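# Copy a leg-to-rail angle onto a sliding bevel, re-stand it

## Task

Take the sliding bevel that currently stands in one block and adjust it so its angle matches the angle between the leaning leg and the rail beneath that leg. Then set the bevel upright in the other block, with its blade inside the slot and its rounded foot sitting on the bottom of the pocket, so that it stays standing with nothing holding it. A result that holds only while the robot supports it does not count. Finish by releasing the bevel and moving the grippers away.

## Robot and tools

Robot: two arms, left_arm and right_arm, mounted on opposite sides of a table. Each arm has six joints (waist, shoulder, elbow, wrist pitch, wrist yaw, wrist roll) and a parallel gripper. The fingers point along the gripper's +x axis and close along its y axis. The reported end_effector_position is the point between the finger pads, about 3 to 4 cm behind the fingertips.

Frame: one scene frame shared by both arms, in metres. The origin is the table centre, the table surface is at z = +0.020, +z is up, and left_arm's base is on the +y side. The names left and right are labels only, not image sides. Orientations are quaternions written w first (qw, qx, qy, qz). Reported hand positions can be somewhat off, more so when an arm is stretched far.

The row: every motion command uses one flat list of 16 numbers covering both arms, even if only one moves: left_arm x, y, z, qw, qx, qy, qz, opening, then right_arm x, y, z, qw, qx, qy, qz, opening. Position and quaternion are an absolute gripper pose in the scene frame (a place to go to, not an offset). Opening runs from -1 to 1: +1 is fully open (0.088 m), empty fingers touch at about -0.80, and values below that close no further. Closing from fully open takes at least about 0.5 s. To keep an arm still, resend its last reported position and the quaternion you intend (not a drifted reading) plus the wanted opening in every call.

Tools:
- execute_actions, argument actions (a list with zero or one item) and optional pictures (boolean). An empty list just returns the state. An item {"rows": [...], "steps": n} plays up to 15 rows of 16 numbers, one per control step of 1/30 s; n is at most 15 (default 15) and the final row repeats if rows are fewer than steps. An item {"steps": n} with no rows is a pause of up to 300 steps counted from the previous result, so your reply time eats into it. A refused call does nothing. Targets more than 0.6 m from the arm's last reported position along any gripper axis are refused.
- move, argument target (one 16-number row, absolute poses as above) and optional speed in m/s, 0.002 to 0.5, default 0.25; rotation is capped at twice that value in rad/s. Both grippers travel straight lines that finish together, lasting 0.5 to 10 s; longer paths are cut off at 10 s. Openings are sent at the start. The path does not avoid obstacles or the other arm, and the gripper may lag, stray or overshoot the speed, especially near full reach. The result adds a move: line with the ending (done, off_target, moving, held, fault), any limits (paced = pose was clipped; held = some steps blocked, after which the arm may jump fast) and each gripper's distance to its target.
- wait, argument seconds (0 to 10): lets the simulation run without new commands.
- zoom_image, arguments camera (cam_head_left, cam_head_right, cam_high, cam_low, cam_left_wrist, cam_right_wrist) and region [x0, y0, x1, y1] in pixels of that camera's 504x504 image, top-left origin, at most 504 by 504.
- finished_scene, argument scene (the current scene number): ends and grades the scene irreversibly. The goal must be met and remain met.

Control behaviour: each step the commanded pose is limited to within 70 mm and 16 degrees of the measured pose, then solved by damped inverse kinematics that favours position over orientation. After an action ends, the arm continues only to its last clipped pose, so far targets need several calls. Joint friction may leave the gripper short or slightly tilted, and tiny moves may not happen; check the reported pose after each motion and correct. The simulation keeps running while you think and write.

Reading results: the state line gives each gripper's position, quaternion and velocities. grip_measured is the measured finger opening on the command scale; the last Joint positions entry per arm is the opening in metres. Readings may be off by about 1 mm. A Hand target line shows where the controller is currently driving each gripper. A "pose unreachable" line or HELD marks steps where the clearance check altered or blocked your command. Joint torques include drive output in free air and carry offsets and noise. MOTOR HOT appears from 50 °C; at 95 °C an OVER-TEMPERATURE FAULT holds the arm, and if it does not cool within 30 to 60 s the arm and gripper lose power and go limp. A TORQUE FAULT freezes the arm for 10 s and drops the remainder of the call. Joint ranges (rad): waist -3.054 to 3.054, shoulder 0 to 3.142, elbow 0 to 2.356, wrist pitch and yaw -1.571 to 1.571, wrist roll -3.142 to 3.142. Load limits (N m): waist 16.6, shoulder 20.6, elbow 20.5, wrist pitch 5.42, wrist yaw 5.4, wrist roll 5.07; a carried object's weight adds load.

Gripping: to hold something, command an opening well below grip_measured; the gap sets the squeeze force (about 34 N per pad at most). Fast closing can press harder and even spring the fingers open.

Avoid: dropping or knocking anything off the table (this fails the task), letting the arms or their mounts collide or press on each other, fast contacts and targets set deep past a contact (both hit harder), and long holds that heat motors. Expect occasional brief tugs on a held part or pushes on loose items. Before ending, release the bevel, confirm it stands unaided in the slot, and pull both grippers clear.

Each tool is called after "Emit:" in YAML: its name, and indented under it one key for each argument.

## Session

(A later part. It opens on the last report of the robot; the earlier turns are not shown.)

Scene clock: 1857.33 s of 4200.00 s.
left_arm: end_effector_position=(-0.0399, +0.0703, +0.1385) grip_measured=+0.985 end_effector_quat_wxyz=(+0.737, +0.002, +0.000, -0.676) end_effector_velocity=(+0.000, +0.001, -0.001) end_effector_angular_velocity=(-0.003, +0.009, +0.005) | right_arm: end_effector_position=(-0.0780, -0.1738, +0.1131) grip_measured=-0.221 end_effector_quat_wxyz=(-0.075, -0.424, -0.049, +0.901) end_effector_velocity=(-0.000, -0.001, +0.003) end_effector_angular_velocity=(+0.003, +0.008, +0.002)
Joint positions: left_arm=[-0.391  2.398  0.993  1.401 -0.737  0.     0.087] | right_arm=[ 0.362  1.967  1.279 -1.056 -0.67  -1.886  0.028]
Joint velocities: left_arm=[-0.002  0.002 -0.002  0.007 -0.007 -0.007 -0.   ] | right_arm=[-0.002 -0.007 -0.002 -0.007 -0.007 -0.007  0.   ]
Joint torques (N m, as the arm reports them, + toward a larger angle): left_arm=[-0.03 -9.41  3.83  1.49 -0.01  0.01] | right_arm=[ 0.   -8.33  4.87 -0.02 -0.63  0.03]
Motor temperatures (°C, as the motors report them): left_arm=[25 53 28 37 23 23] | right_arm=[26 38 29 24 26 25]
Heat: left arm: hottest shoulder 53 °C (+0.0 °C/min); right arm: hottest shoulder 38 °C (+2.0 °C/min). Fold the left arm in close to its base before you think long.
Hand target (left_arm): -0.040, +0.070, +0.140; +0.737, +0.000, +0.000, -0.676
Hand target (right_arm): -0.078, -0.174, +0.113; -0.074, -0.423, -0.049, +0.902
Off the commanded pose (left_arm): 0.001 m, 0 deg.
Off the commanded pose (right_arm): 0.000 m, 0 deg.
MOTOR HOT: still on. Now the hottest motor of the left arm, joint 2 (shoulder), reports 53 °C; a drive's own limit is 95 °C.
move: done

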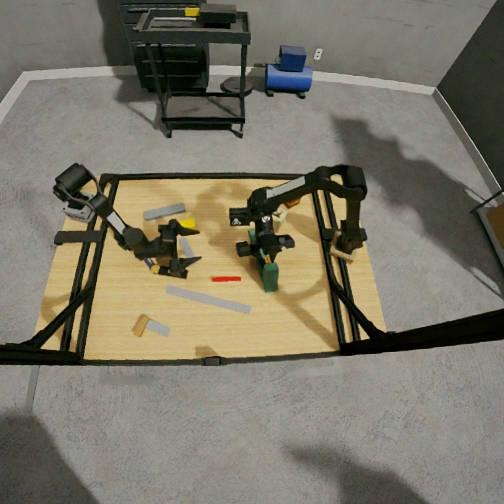

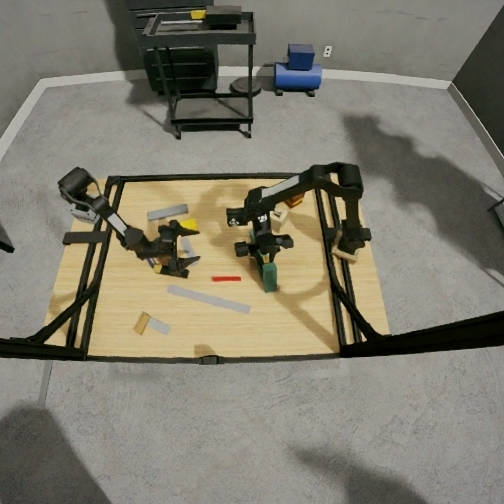

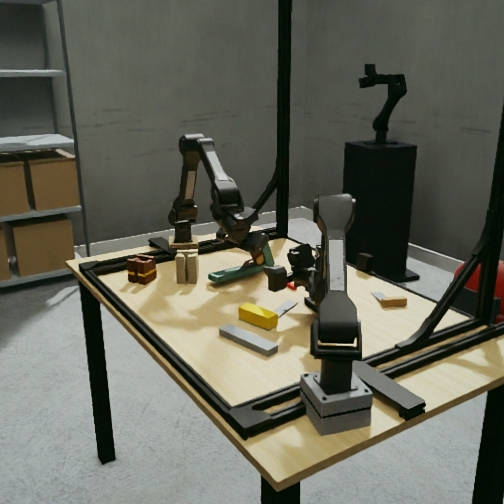

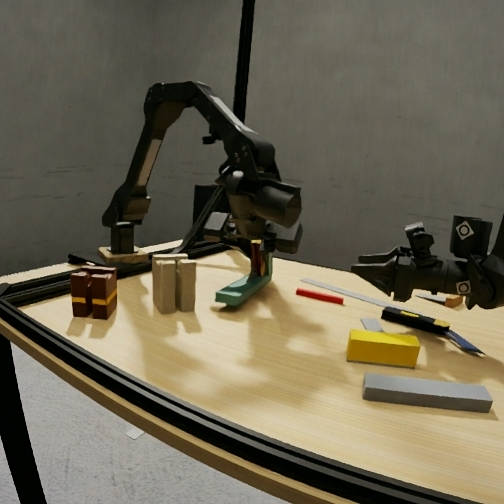

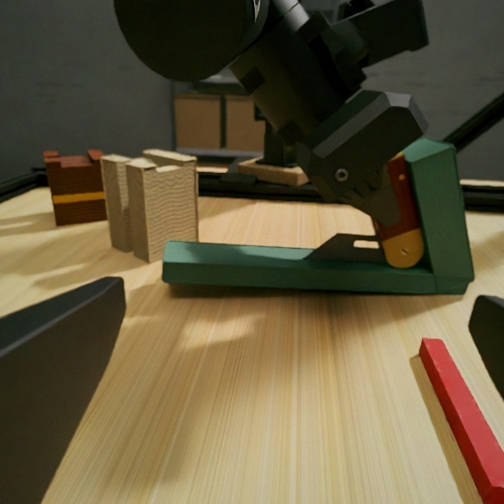

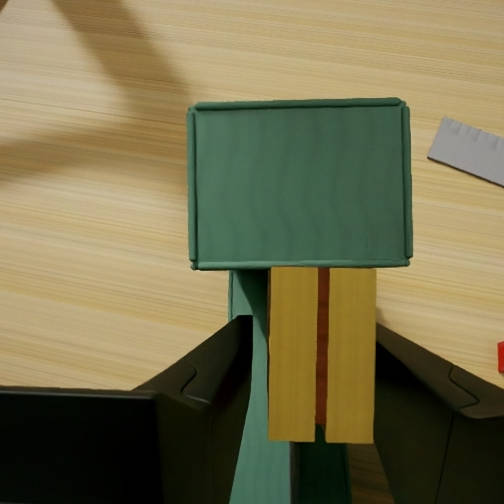

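Emit:
move:
  target: [-0.04,0.07,0.14,0.737,0,0,-0.676,1.0,-0.0745,-0.1712,0.132,-0.0826,-0.5636,-0.0567,0.8200,-0.22]
  speed: 0.03

Emit:
zoom_image:
  camera: "cam_left_wrist"
  region: [300,100,500,300]

Scene clock: 1878.93 s of 4200.00 s.
left_arm: end_effector_position=(-0.0399, +0.0703, +0.1385) grip_measured=+0.985 end_effector_quat_wxyz=(+0.737, +0.002, +0.000, -0.676) end_effector_velocity=(+0.000, +0.001, -0.003) end_effector_angular_velocity=(+0.008, +0.014, +0.005) | right_arm: end_effector_position=(-0.0738, -0.1736, +0.1249) grip_measured=-0.220 end_effector_quat_wxyz=(-0.088, -0.561, -0.047, +0.822) end_effector_velocity=(+0.002, -0.002, -0.000) end_effector_angular_velocity=(-0.010, -0.008, -0.009)
Joint positions: left_arm=[-0.391  2.398  0.993  1.401 -0.737  0.     0.087] | right_arm=[ 0.472  1.892  1.331 -1.092 -0.366 -1.74   0.028]
Joint velocities: left_arm=[-0.002  0.002 -0.002 -0.007 -0.007 -0.022 -0.   ] | right_arm=[-0.002 -0.002 -0.002 -0.007  0.007  0.007 -0.   ]
Joint torques (N m, as the arm reports them, + toward a larger angle): left_arm=[-0.04 -9.42  3.85  1.52 -0.01  0.01] | right_arm=[  0.35 -10.15   6.95  -0.22  -0.23   0.1 ]
Motor temperatures (°C, as the motors report them): left_arm=[25 53 28 37 23 23] | right_arm=[25 39 30 24 26 25]
Heat: left arm: hottest shoulder 53 °C (+0.0 °C/min); right arm: hottest shoulder 39 °C (+3.0 °C/min). Fold the left arm in close to its base before you think long.
Hand target (left_arm): -0.040, +0.070, +0.140; +0.737, -0.000, -0.000, -0.676
Hand target (right_arm): -0.075, -0.171, +0.132; -0.082, -0.563, -0.057, +0.820
Off the commanded pose (left_arm): 0.001 m, 0 deg.
Off the commanded pose (right_arm): 0.008 m, 1 deg.
MOTOR HOT: still on. Now the hottest motor of the left arm, joint 2 (shoulder), reports 53 °C; a drive's own limit is 95 °C.
After step 90, 12.97 s passed at rest.
move: done

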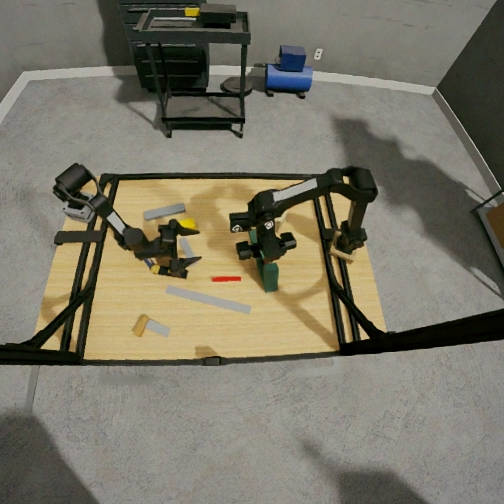

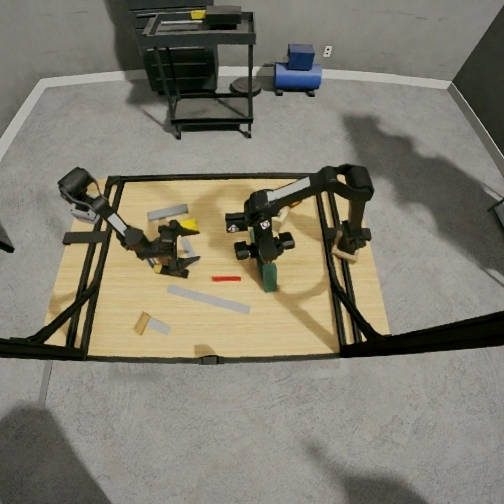

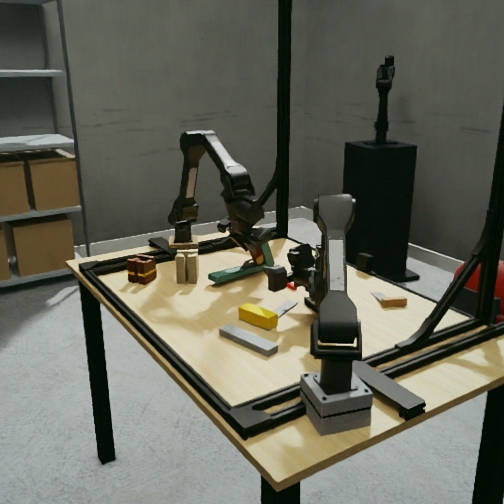

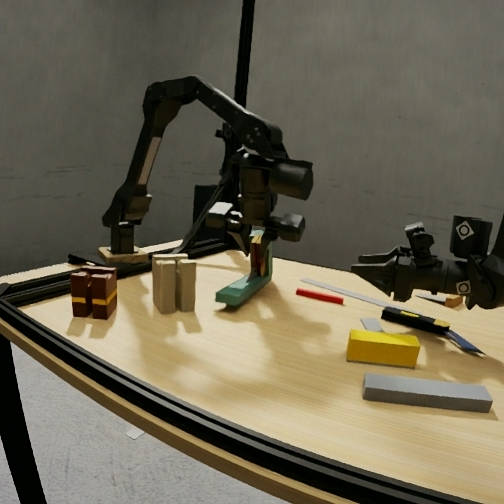

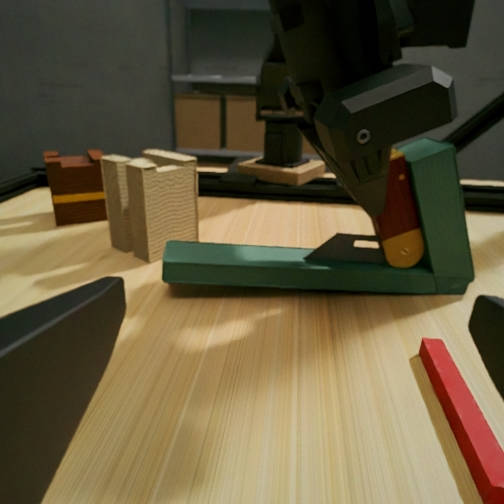

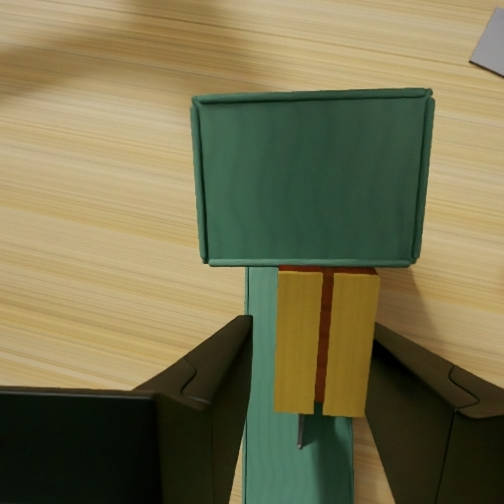

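Region (300, 100, 500, 300) of cam_left_wrist's 504x504 image, scaled by 2.520, with more detail than that image has.

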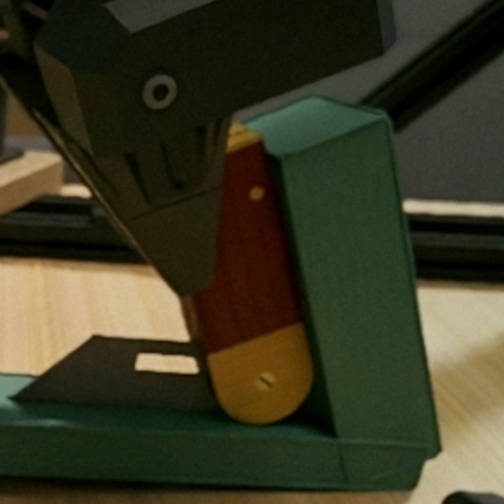

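Emit:
move:
  target: [-0.04,0.07,0.14,0.737,0,0,-0.676,1.0,-0.0770,-0.1687,0.139,-0.0826,-0.5636,-0.0567,0.8200,-0.22]
  speed: 0.02

Emit:
zoom_image:
  camera: "cam_left_wrist"
  region: [300,100,500,300]

Scene clock: 1898.17 s of 4200.00 s.
left_arm: end_effector_position=(-0.0399, +0.0703, +0.1385) grip_measured=+0.985 end_effector_quat_wxyz=(+0.737, +0.002, +0.000, -0.676) end_effector_velocity=(-0.000, +0.000, +0.001) end_effector_angular_velocity=(+0.001, +0.006, +0.005) | right_arm: end_effector_position=(-0.0759, -0.1714, +0.1319) grip_measured=-0.220 end_effector_quat_wxyz=(-0.088, -0.562, -0.048, +0.821) end_effector_velocity=(-0.004, -0.004, +0.003) end_effector_angular_velocity=(-0.016, +0.022, +0.008)
Joint positions: left_arm=[-0.391  2.398  0.993  1.401 -0.737  0.     0.087] | right_arm=[ 0.479  1.892  1.359 -1.118 -0.365 -1.733  0.028]
Joint velocities: left_arm=[-0.002 -0.002  0.002 -0.007 -0.007 -0.007  0.   ] | right_arm=[ 0.002 -0.002  0.002 -0.022 -0.022 -0.007  0.   ]
Joint torques (N m, as the arm reports them, + toward a larger angle): left_arm=[-0.05 -9.42  3.84  1.51 -0.02  0.01] | right_arm=[ 0.33 -9.98  7.11 -0.24 -0.25  0.12]
Motor temperatures (°C, as the motors report them): left_arm=[25 53 28 38 23 23] | right_arm=[25 41 31 23 25 25]
Heat: left arm: hottest shoulder 53 °C (+0.0 °C/min); right arm: hottest shoulder 41 °C (+4.0 °C/min). Fold the left arm in close to its base before you think long.
Hand target (left_arm): -0.040, +0.070, +0.140; +0.737, +0.000, -0.000, -0.676
Hand target (right_arm): -0.077, -0.169, +0.139; -0.082, -0.564, -0.057, +0.820
Off the commanded pose (left_arm): 0.001 m, 0 deg.
Off the commanded pose (right_arm): 0.008 m, 1 deg.
MOTOR HOT: still on. Now the hottest motor of the left arm, joint 2 (shoulder), reports 53 °C; a drive's own limit is 95 °C.
After step 90, 15.27 s passed at rest.
move: done

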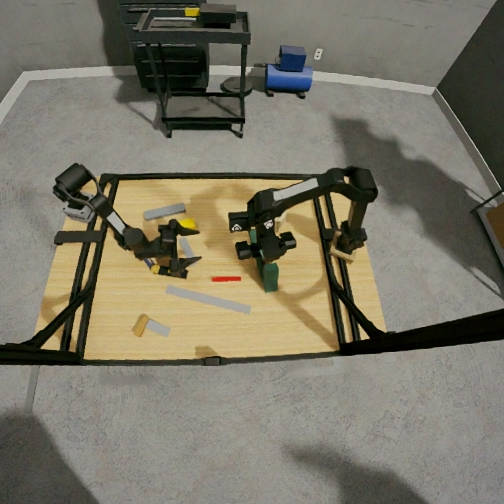

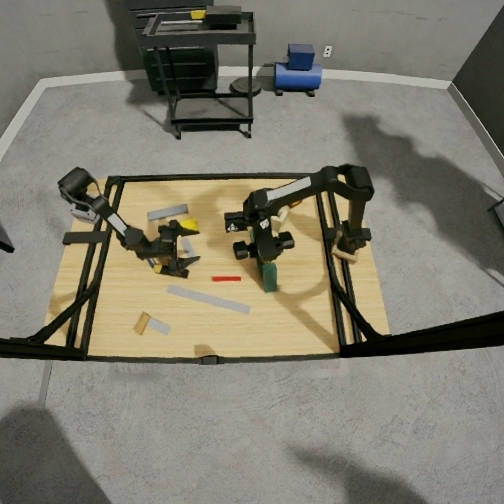

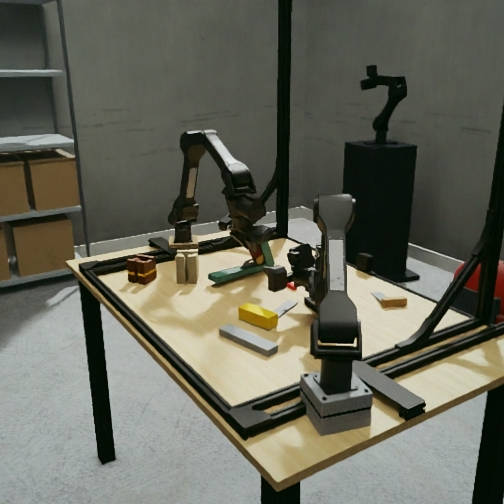

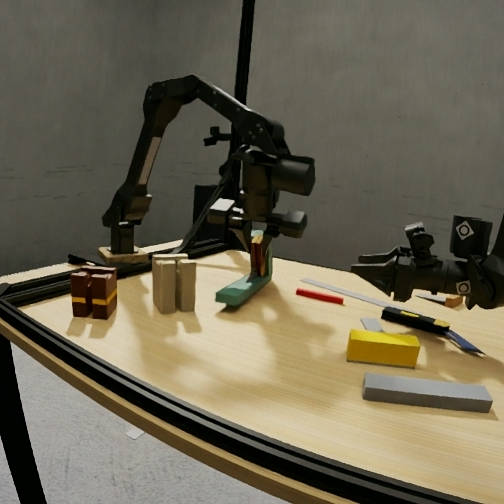

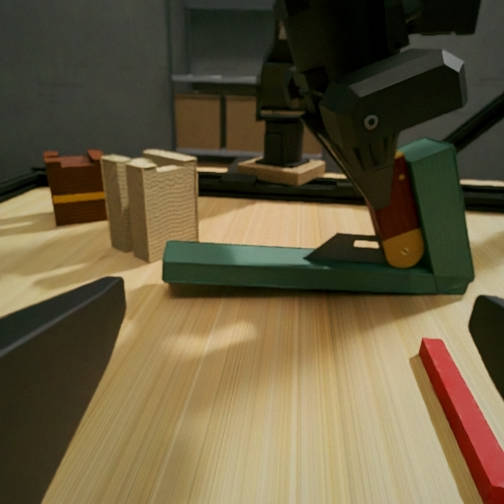

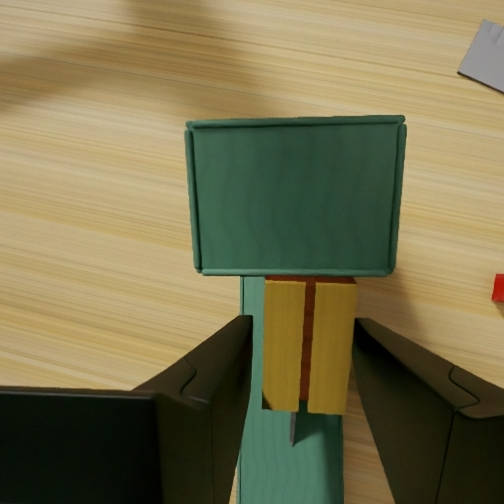

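Region (300, 100, 500, 300) of cam_left_wrist's 504x504 image, scaled by 2.520, with more detail than that image has.

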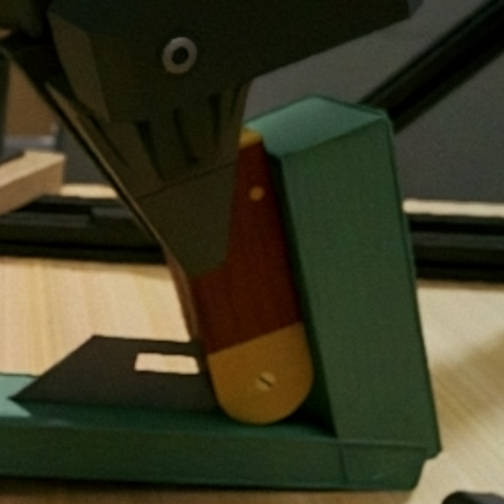

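Emit:
move:
  target: [-0.04,0.07,0.14,0.737,0,0,-0.676,1.0,-0.0798,-0.1772,0.134,-0.0826,-0.5636,-0.0567,0.8200,-0.22]
  speed: 0.02

Emit:
zoom_image:
  camera: "cam_left_wrist"
  region: [300,100,500,300]

Scene clock: 1988.00 s of 4200.00 s.
left_arm: end_effector_position=(-0.0399, +0.0703, +0.1386) grip_measured=+0.985 end_effector_quat_wxyz=(+0.737, +0.002, +0.000, -0.676) end_effector_velocity=(-0.002, +0.001, -0.003) end_effector_angular_velocity=(+0.016, +0.009, -0.010) | right_arm: end_effector_position=(-0.0790, -0.1751, +0.1314) grip_measured=-0.220 end_effector_quat_wxyz=(-0.085, -0.563, -0.053, +0.821) end_effector_velocity=(-0.000, -0.004, +0.001) end_effector_angular_velocity=(-0.011, +0.022, -0.002)
Joint positions: left_arm=[-0.391  2.398  0.993  1.401 -0.737  0.     0.087] | right_arm=[ 0.489  1.868  1.327 -1.092 -0.365 -1.723  0.028]
Joint velocities: left_arm=[-0.002 -0.002 -0.002 -0.022  0.007 -0.022 -0.   ] | right_arm=[-0.007 -0.007 -0.012 -0.007 -0.022 -0.007 -0.   ]
Joint torques (N m, as the arm reports them, + toward a larger angle): left_arm=[-0.05 -9.42  3.85  1.51 -0.02  0.01] | right_arm=[ 0.33 -9.97  4.63  0.12 -0.28  0.14]
Motor temperatures (°C, as the motors report them): left_arm=[25 53 28 38 23 23] | right_arm=[25 43 33 23 25 25]
Heat: left arm: hottest shoulder 53 °C (+0.0 °C/min); right arm: hottest shoulder 43 °C (+1.0 °C/min). Fold the left arm in close to its base before you think long.
Hand target (left_arm): -0.040, +0.070, +0.140; +0.737, -0.000, -0.000, -0.676
Hand target (right_arm): -0.080, -0.177, +0.134; -0.083, -0.563, -0.057, +0.820
Off the commanded pose (left_arm): 0.001 m, 0 deg.
Off the commanded pose (right_arm): 0.003 m, 0 deg.
MOTOR HOT: still on. Now the hottest motor of the left arm, joint 2 (shoulder), reports 53 °C; a drive's own limit is 95 °C.
After step 90, 86.07 s passed at rest.
move: done

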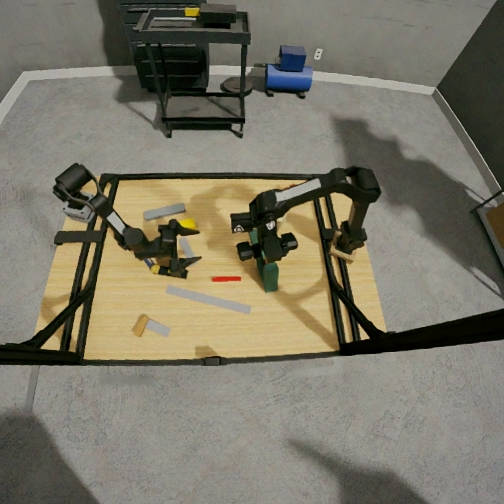

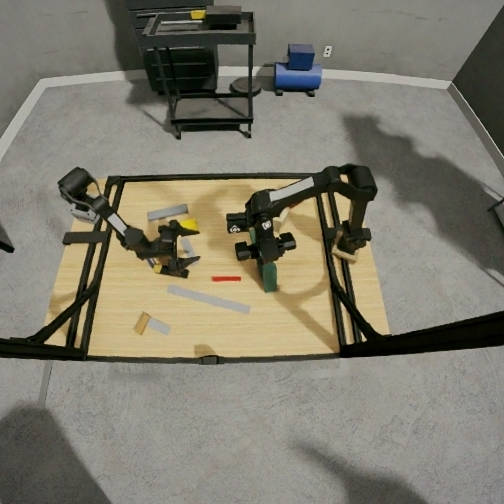

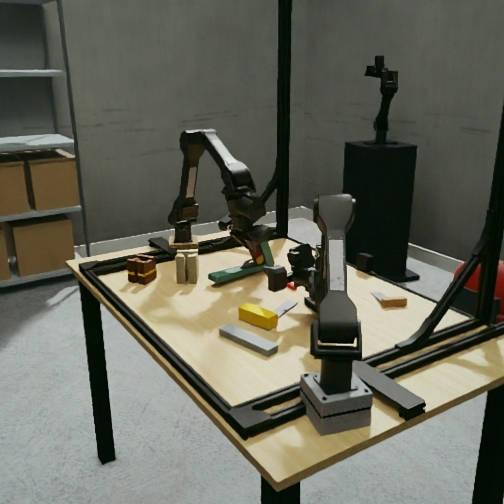

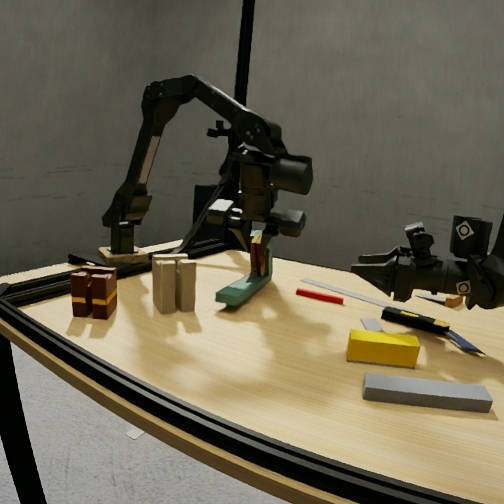

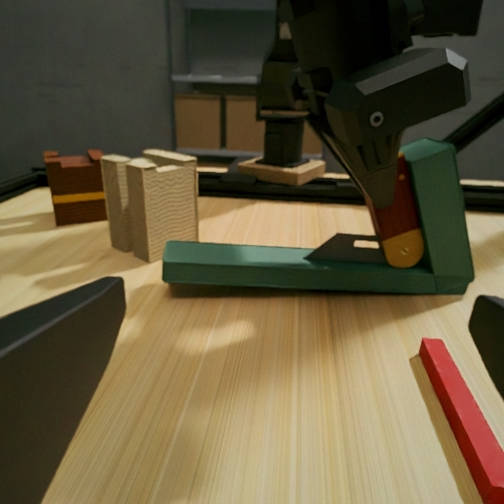

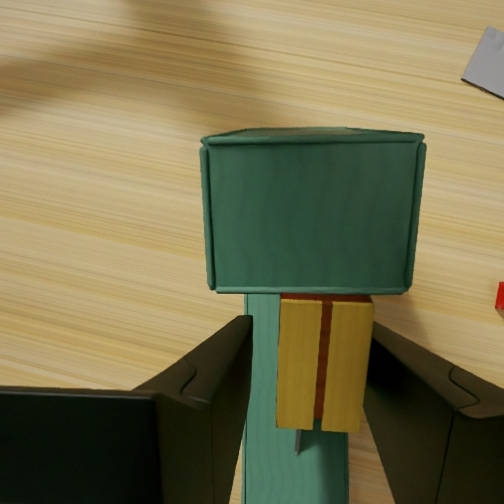

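Region (300, 100, 500, 300) of cam_left_wrist's 504x504 image, scaled by 2.520, with more detail than that image has.

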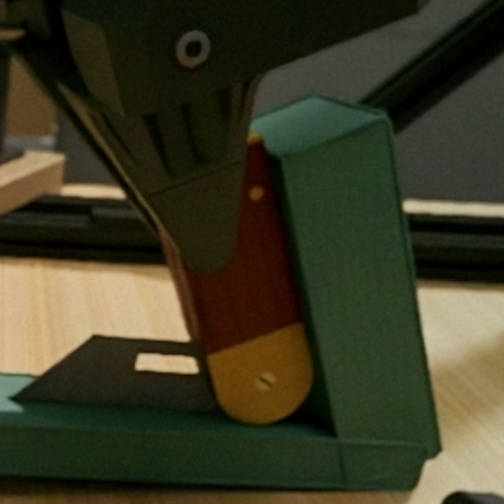

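Emit:
move:
  target: [-0.04,0.07,0.14,0.737,0,0,-0.676,1.0,-0.0790,-0.1755,0.1325,-0.0826,-0.5636,-0.0567,0.8200,-0.8]
  speed: 0.01

Emit:
zoom_image:
  camera: "cam_left_wrist"
  region: [300,100,500,300]

Scene clock: 1996.23 s of 4200.00 s.
left_arm: end_effector_position=(-0.0399, +0.0703, +0.1386) grip_measured=+0.985 end_effector_quat_wxyz=(+0.737, +0.002, +0.000, -0.676) end_effector_velocity=(+0.000, +0.001, -0.003) end_effector_angular_velocity=(+0.017, -0.006, +0.005) | right_arm: end_effector_position=(-0.0785, -0.1749, +0.1312) grip_measured=-0.418 end_effector_quat_wxyz=(-0.084, -0.564, -0.054, +0.820) end_effector_velocity=(-0.000, -0.002, +0.001) end_effector_angular_velocity=(-0.005, +0.007, +0.004)
Joint positions: left_arm=[-0.391  2.398  0.993  1.401 -0.737  0.     0.087] | right_arm=[ 0.489  1.867  1.325 -1.089 -0.362 -1.723  0.019]
Joint velocities: left_arm=[-0.002 -0.002 -0.002 -0.022 -0.007 -0.007  0.   ] | right_arm=[-0.002 -0.002 -0.002 -0.007 -0.007 -0.007 -0.   ]
Joint torques (N m, as the arm reports them, + toward a larger angle): left_arm=[-0.02 -9.42  3.83  1.49 -0.02  0.01] | right_arm=[ 0.11 -9.03  5.13  0.16 -0.39  0.05]
Motor temperatures (°C, as the motors report them): left_arm=[25 53 28 38 23 23] | right_arm=[25 43 32 23 25 25]
Heat: left arm: hottest shoulder 53 °C (+0.0 °C/min); right arm: hottest shoulder 43 °C (+1.0 °C/min). Fold the left arm in close to its base before you think long.
Hand target (left_arm): -0.040, +0.070, +0.140; +0.737, +0.000, -0.000, -0.676
Hand target (right_arm): -0.079, -0.175, +0.133; -0.082, -0.564, -0.056, +0.820
Off the commanded pose (left_arm): 0.001 m, 0 deg.
Off the commanded pose (right_arm): 0.002 m, 0 deg.
MOTOR HOT: still on. Now the hottest motor of the left arm, joint 2 (shoulder), reports 53 °C; a drive's own limit is 95 °C.
After step 90, 4.53 s passed at rest.
move: done

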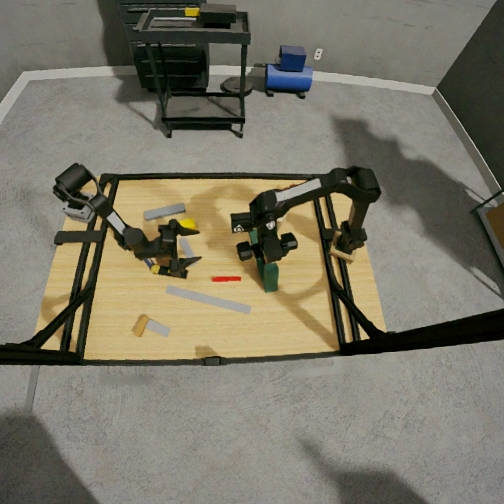

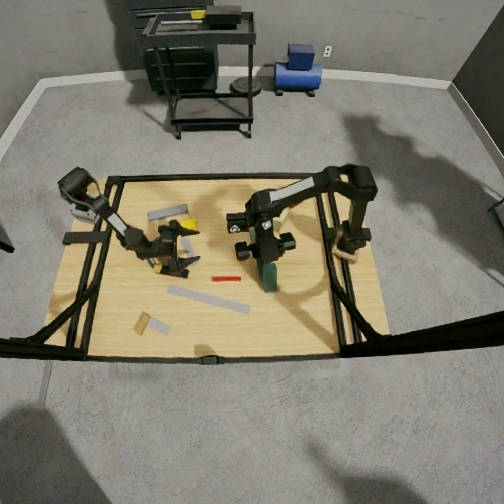

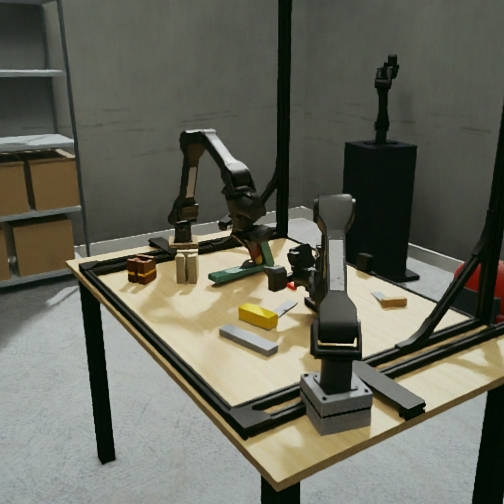

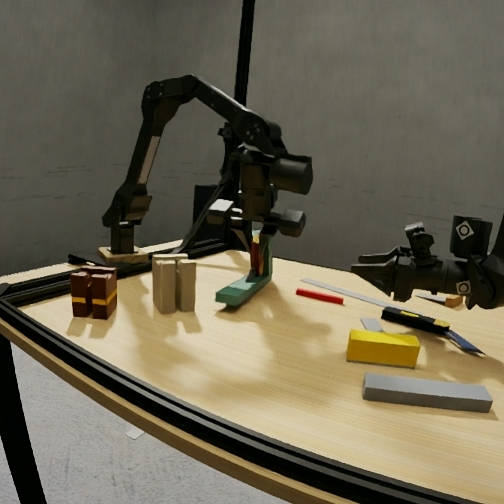

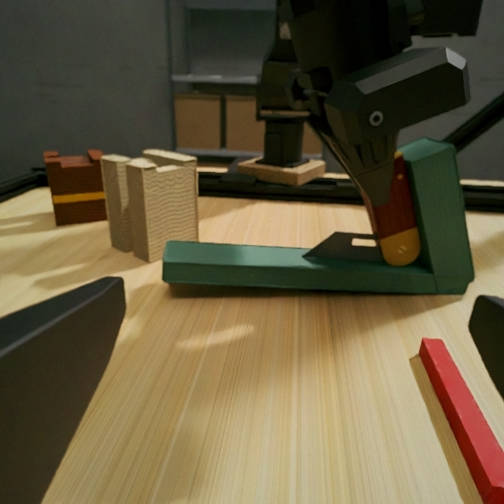

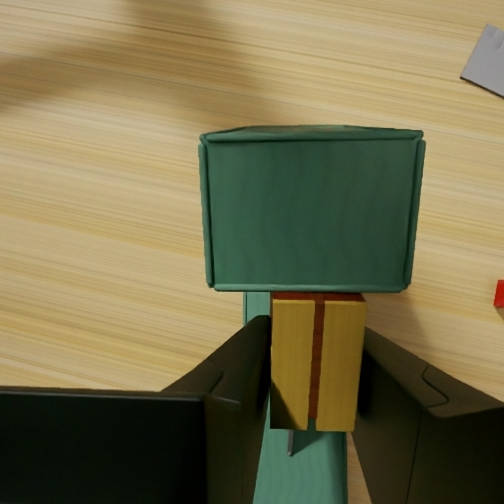

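Region (300, 100, 500, 300) of cam_left_wrist's 504x504 image, scaled by 2.520, with more detail than that image has.

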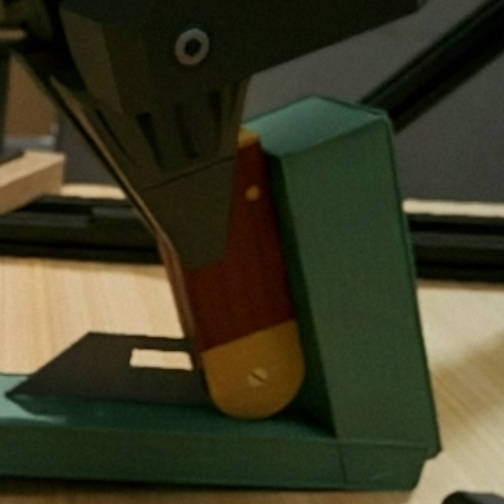

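Emit:
execute_actions:
  actions: []

Scene clock: 2028.37 s of 4200.00 s.
left_arm: end_effector_position=(-0.0397, +0.0702, +0.1385) grip_measured=+0.985 end_effector_quat_wxyz=(+0.737, +0.002, +0.000, -0.676) end_effector_velocity=(+0.000, +0.001, -0.006) end_effector_angular_velocity=(+0.029, -0.015, +0.005) | right_arm: end_effector_position=(-0.0787, -0.1750, +0.1314) grip_measured=-0.418 end_effector_quat_wxyz=(-0.084, -0.564, -0.055, +0.820) end_effector_velocity=(+0.001, +0.003, +0.003) end_effector_angular_velocity=(+0.019, +0.009, -0.001)
Joint positions: left_arm=[-0.39   2.398  0.993  1.401 -0.737  0.     0.087] | right_arm=[ 0.489  1.865  1.323 -1.088 -0.362 -1.723  0.019]
Joint velocities: left_arm=[-0.002 -0.002 -0.002 -0.037 -0.007 -0.007  0.   ] | right_arm=[-0.007 -0.007  0.002  0.007 -0.007 -0.007 -0.   ]
Joint torques (N m, as the arm reports them, + toward a larger angle): left_arm=[-0.05 -9.41  3.82  1.49 -0.01  0.02] | right_arm=[ 0.09 -8.76  5.36  0.06 -0.35  0.04]
Motor temperatures (°C, as the motors report them): left_arm=[25 53 28 38 23 23] | right_arm=[25 42 31 23 25 25]
Heat: left arm: hottest shoulder 53 °C (+0.0 °C/min); right arm: hottest shoulder 42 °C (-1.0 °C/min). Fold the left arm in close to its base before you think long.
Hand target (left_arm): -0.040, +0.070, +0.140; +0.737, +0.000, -0.000, -0.676
Hand target (right_arm): -0.079, -0.176, +0.133; -0.082, -0.564, -0.057, +0.820
Off the commanded pose (left_arm): 0.002 m, 0 deg.
Off the commanded pose (right_arm): 0.001 m, 0 deg.
MOTOR HOT: still on. Now the hottest motor of the left arm, joint 2 (shoulder), reports 53 °C; a drive's own limit is 95 °C.
Steps of this call (steps 1 to 964: nothing new was sent). Readings (end_effector_position):
1: left_arm (-0.0397, +0.0702, +0.1386) | right_arm (-0.0785, -0.1749, +0.1312)
2: left_arm (-0.0397, +0.0702, +0.1386) | right_arm (-0.0785, -0.1749, +0.1312)
4: left_arm (-0.0397, +0.0702, +0.1386) | right_arm (-0.0785, -0.1749, +0.1312)
8: left_arm (-0.0397, +0.0702, +0.1386) | right_arm (-0.0785, -0.1749, +0.1312)
964: the state above

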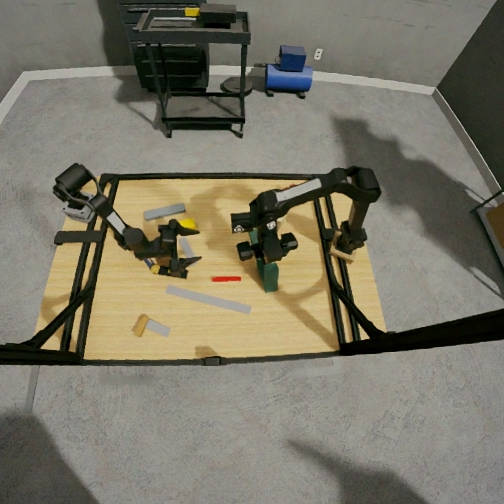

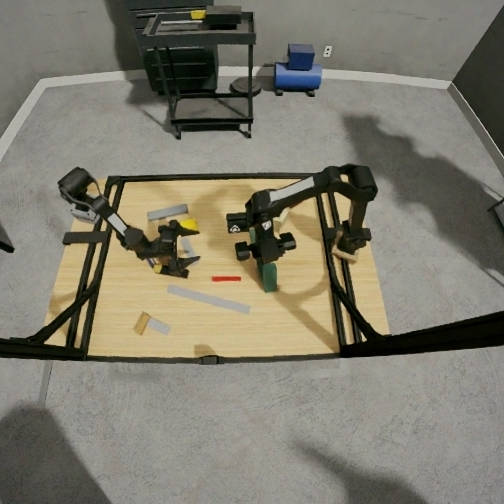

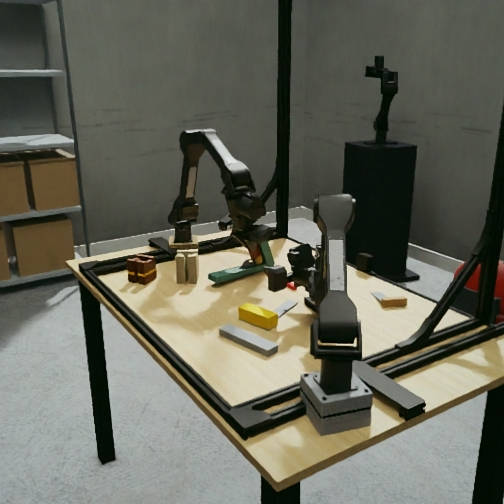

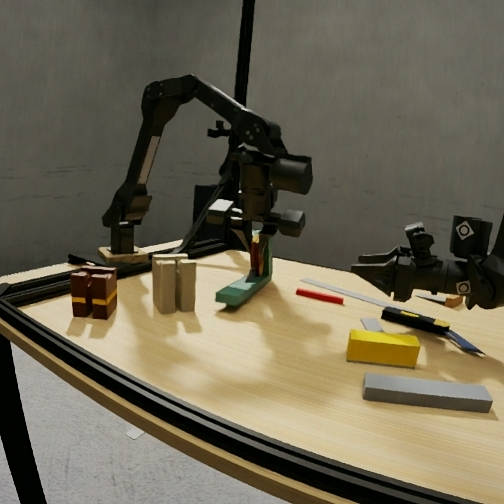

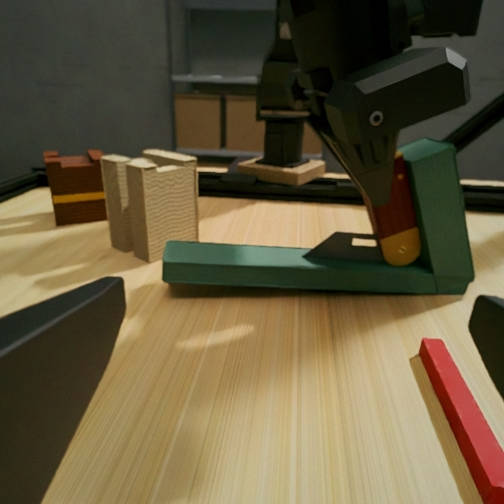

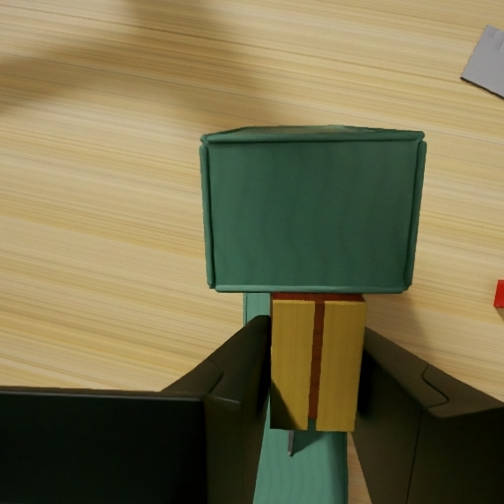

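Emit:
move:
  target: [-0.04,0.07,0.14,0.737,0,0,-0.676,1.0,-0.057,-0.1706,0.185,-0.0826,-0.5636,-0.0567,0.82,-0.8]
  speed: 0.04

Scene clock: 2045.90 s of 4200.00 s.
left_arm: end_effector_position=(-0.0397, +0.0702, +0.1385) grip_measured=+0.985 end_effector_quat_wxyz=(+0.737, +0.002, +0.000, -0.676) end_effector_velocity=(+0.002, +0.000, +0.000) end_effector_angular_velocity=(+0.009, -0.000, +0.020) | right_arm: end_effector_position=(-0.0583, -0.1727, +0.1766) grip_measured=-0.418 end_effector_quat_wxyz=(-0.091, -0.562, -0.045, +0.821) end_effector_velocity=(+0.002, -0.003, +0.004) end_effector_angular_velocity=(+0.000, -0.005, +0.019)
Joint positions: left_arm=[-0.39   2.398  0.993  1.401 -0.737  0.     0.087] | right_arm=[ 0.428  1.861  1.499 -1.315 -0.359 -1.789  0.019]
Joint velocities: left_arm=[-0.002 -0.007  0.002 -0.022 -0.022 -0.007 -0.   ] | right_arm=[-0.002 -0.007  0.007 -0.022  0.007 -0.022 -0.   ]
Joint torques (N m, as the arm reports them, + toward a larger angle): left_arm=[-0.07 -9.42  3.83  1.52 -0.01  0.01] | right_arm=[ -0.28 -10.17   7.47  -0.27  -0.3   -0.09]
Motor temperatures (°C, as the motors report them): left_arm=[25 53 28 38 23 23] | right_arm=[25 42 31 23 25 25]
Heat: left arm: hottest shoulder 53 °C (+0.0 °C/min); right arm: hottest shoulder 42 °C (-1.0 °C/min). Fold the left arm in close to its base before you think long.
Hand target (left_arm): -0.040, +0.070, +0.140; +0.737, -0.000, -0.000, -0.676
Hand target (right_arm): -0.057, -0.170, +0.185; -0.083, -0.564, -0.057, +0.820
Off the commanded pose (left_arm): 0.002 m, 0 deg.
Off the commanded pose (right_arm): 0.009 m, 2 deg.
MOTOR HOT: still on. Now the hottest motor of the left arm, joint 2 (shoulder), reports 53 °C; a drive's own limit is 95 °C.
move: off_target (right_arm)

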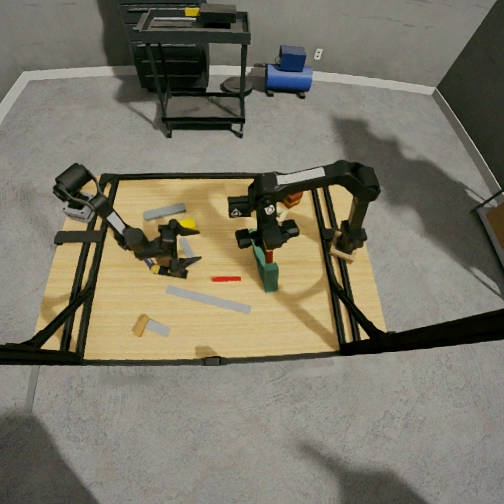

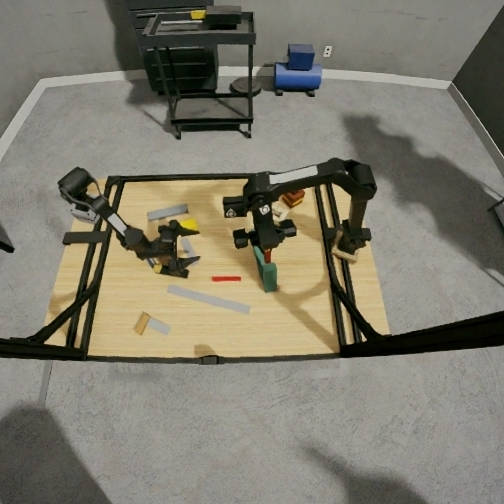

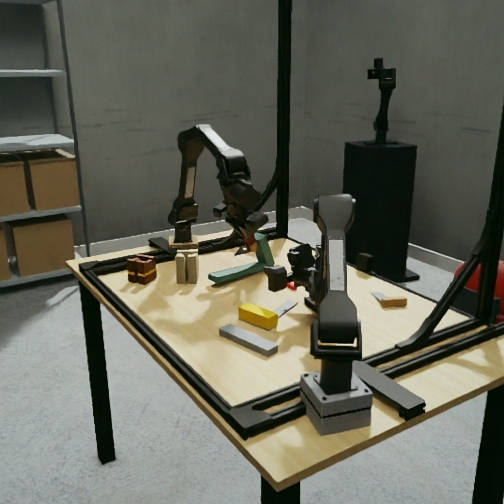

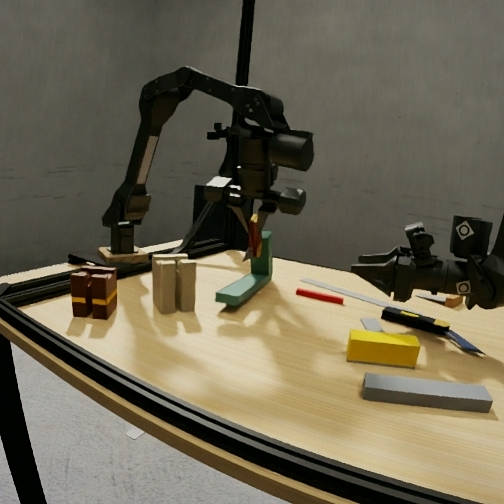

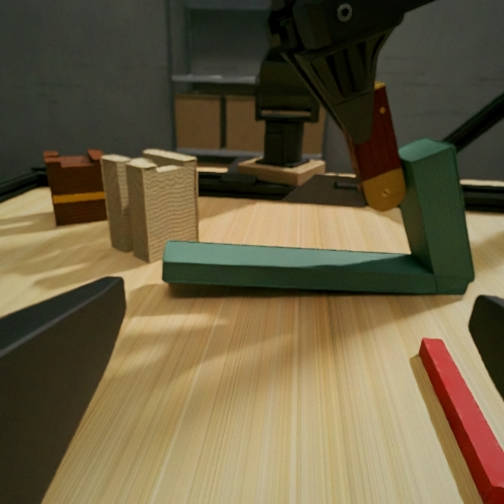

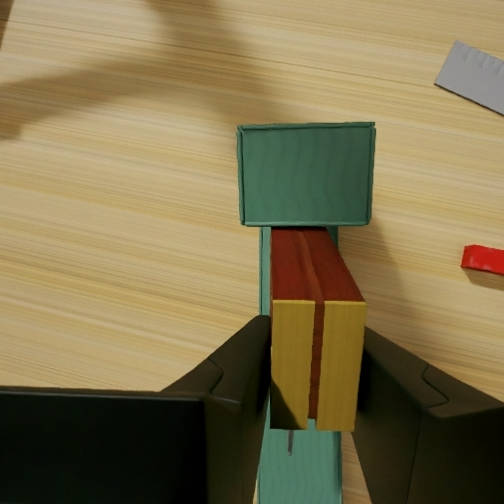

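Emit:
move:
  target: [-0.04,0.07,0.14,0.737,0,0,-0.676,1.0,-0.045,-0.172,0.24,-0.0708,-0.7036,-0.0708,0.7036,-0.8]
  speed: 0.05

Scene clock: 2058.23 s of 4200.00 s.
left_arm: end_effector_position=(-0.0399, +0.0703, +0.1385) grip_measured=+0.985 end_effector_quat_wxyz=(+0.737, +0.002, +0.000, -0.676) end_effector_velocity=(+0.000, +0.001, -0.001) end_effector_angular_velocity=(+0.005, +0.003, +0.005) | right_arm: end_effector_position=(-0.0445, -0.1719, +0.2318) grip_measured=-0.418 end_effector_quat_wxyz=(+0.080, +0.702, +0.061, -0.705) end_effector_velocity=(+0.003, -0.001, +0.001) end_effector_angular_velocity=(+0.000, -0.022, +0.025)
Joint positions: left_arm=[-0.391  2.398  0.993  1.401 -0.737 -0.     0.087] | right_arm=[ 0.546  1.81   1.695 -1.483 -0.004 -1.656  0.019]
Joint velocities: left_arm=[-0.002 -0.002 -0.002 -0.007 -0.007 -0.007 -0.   ] | right_arm=[ 0.002 -0.002  0.002 -0.007  0.022 -0.022 -0.   ]
Joint torques (N m, as the arm reports them, + toward a larger angle): left_arm=[-0.09 -9.43  3.83  1.51 -0.02  0.  ] | right_arm=[ 0.36 -9.99  7.64 -0.13  0.03  0.11]
Motor temperatures (°C, as the motors report them): left_arm=[25 53 28 38 23 23] | right_arm=[25 43 32 23 25 25]
Heat: left arm: hottest shoulder 53 °C (+0.0 °C/min); right arm: hottest shoulder 43 °C (+0.0 °C/min). Fold the left arm in close to its base before you think long.
Hand target (left_arm): -0.040, +0.070, +0.140; +0.737, -0.000, +0.000, -0.676
Hand target (right_arm): -0.045, -0.172, +0.240; +0.070, +0.703, +0.071, -0.704
Off the commanded pose (left_arm): 0.001 m, 0 deg.
Off the commanded pose (right_arm): 0.008 m, 2 deg.
MOTOR HOT: still on. Now the hottest motor of the left arm, joint 2 (shoulder), reports 53 °C; a drive's own limit is 95 °C.
move: done

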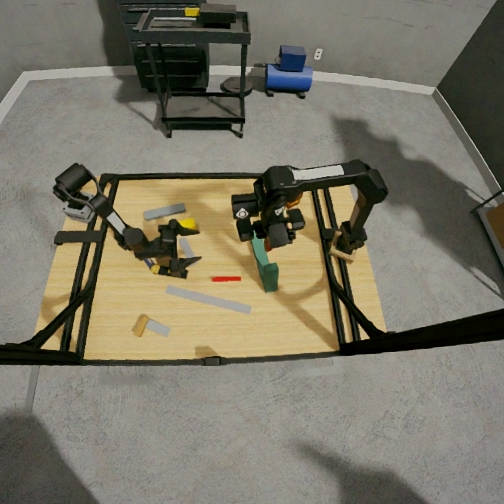

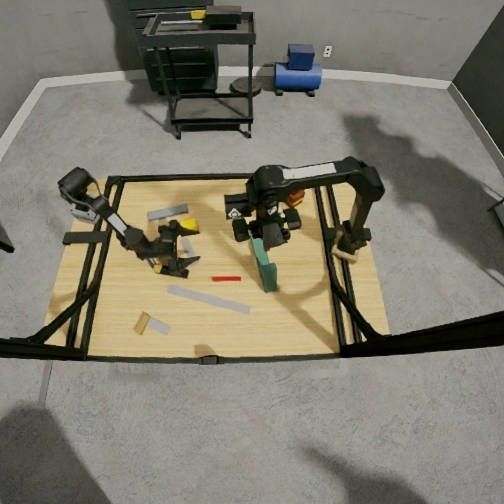

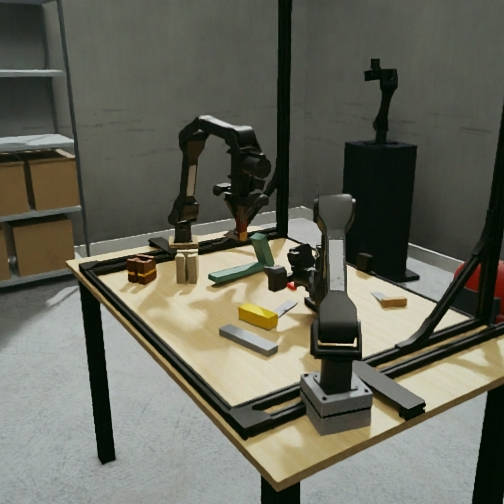

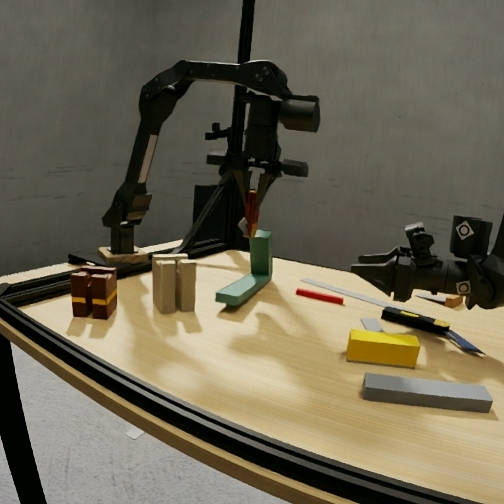

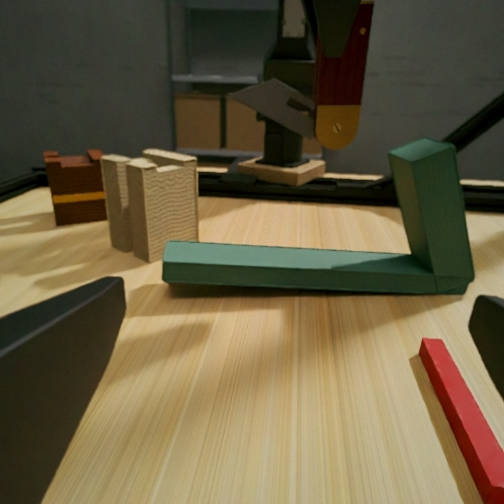

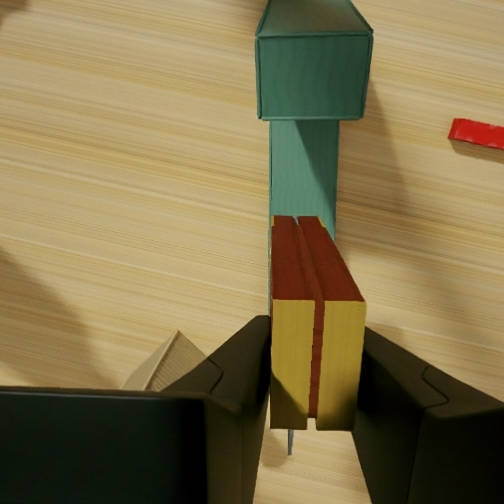

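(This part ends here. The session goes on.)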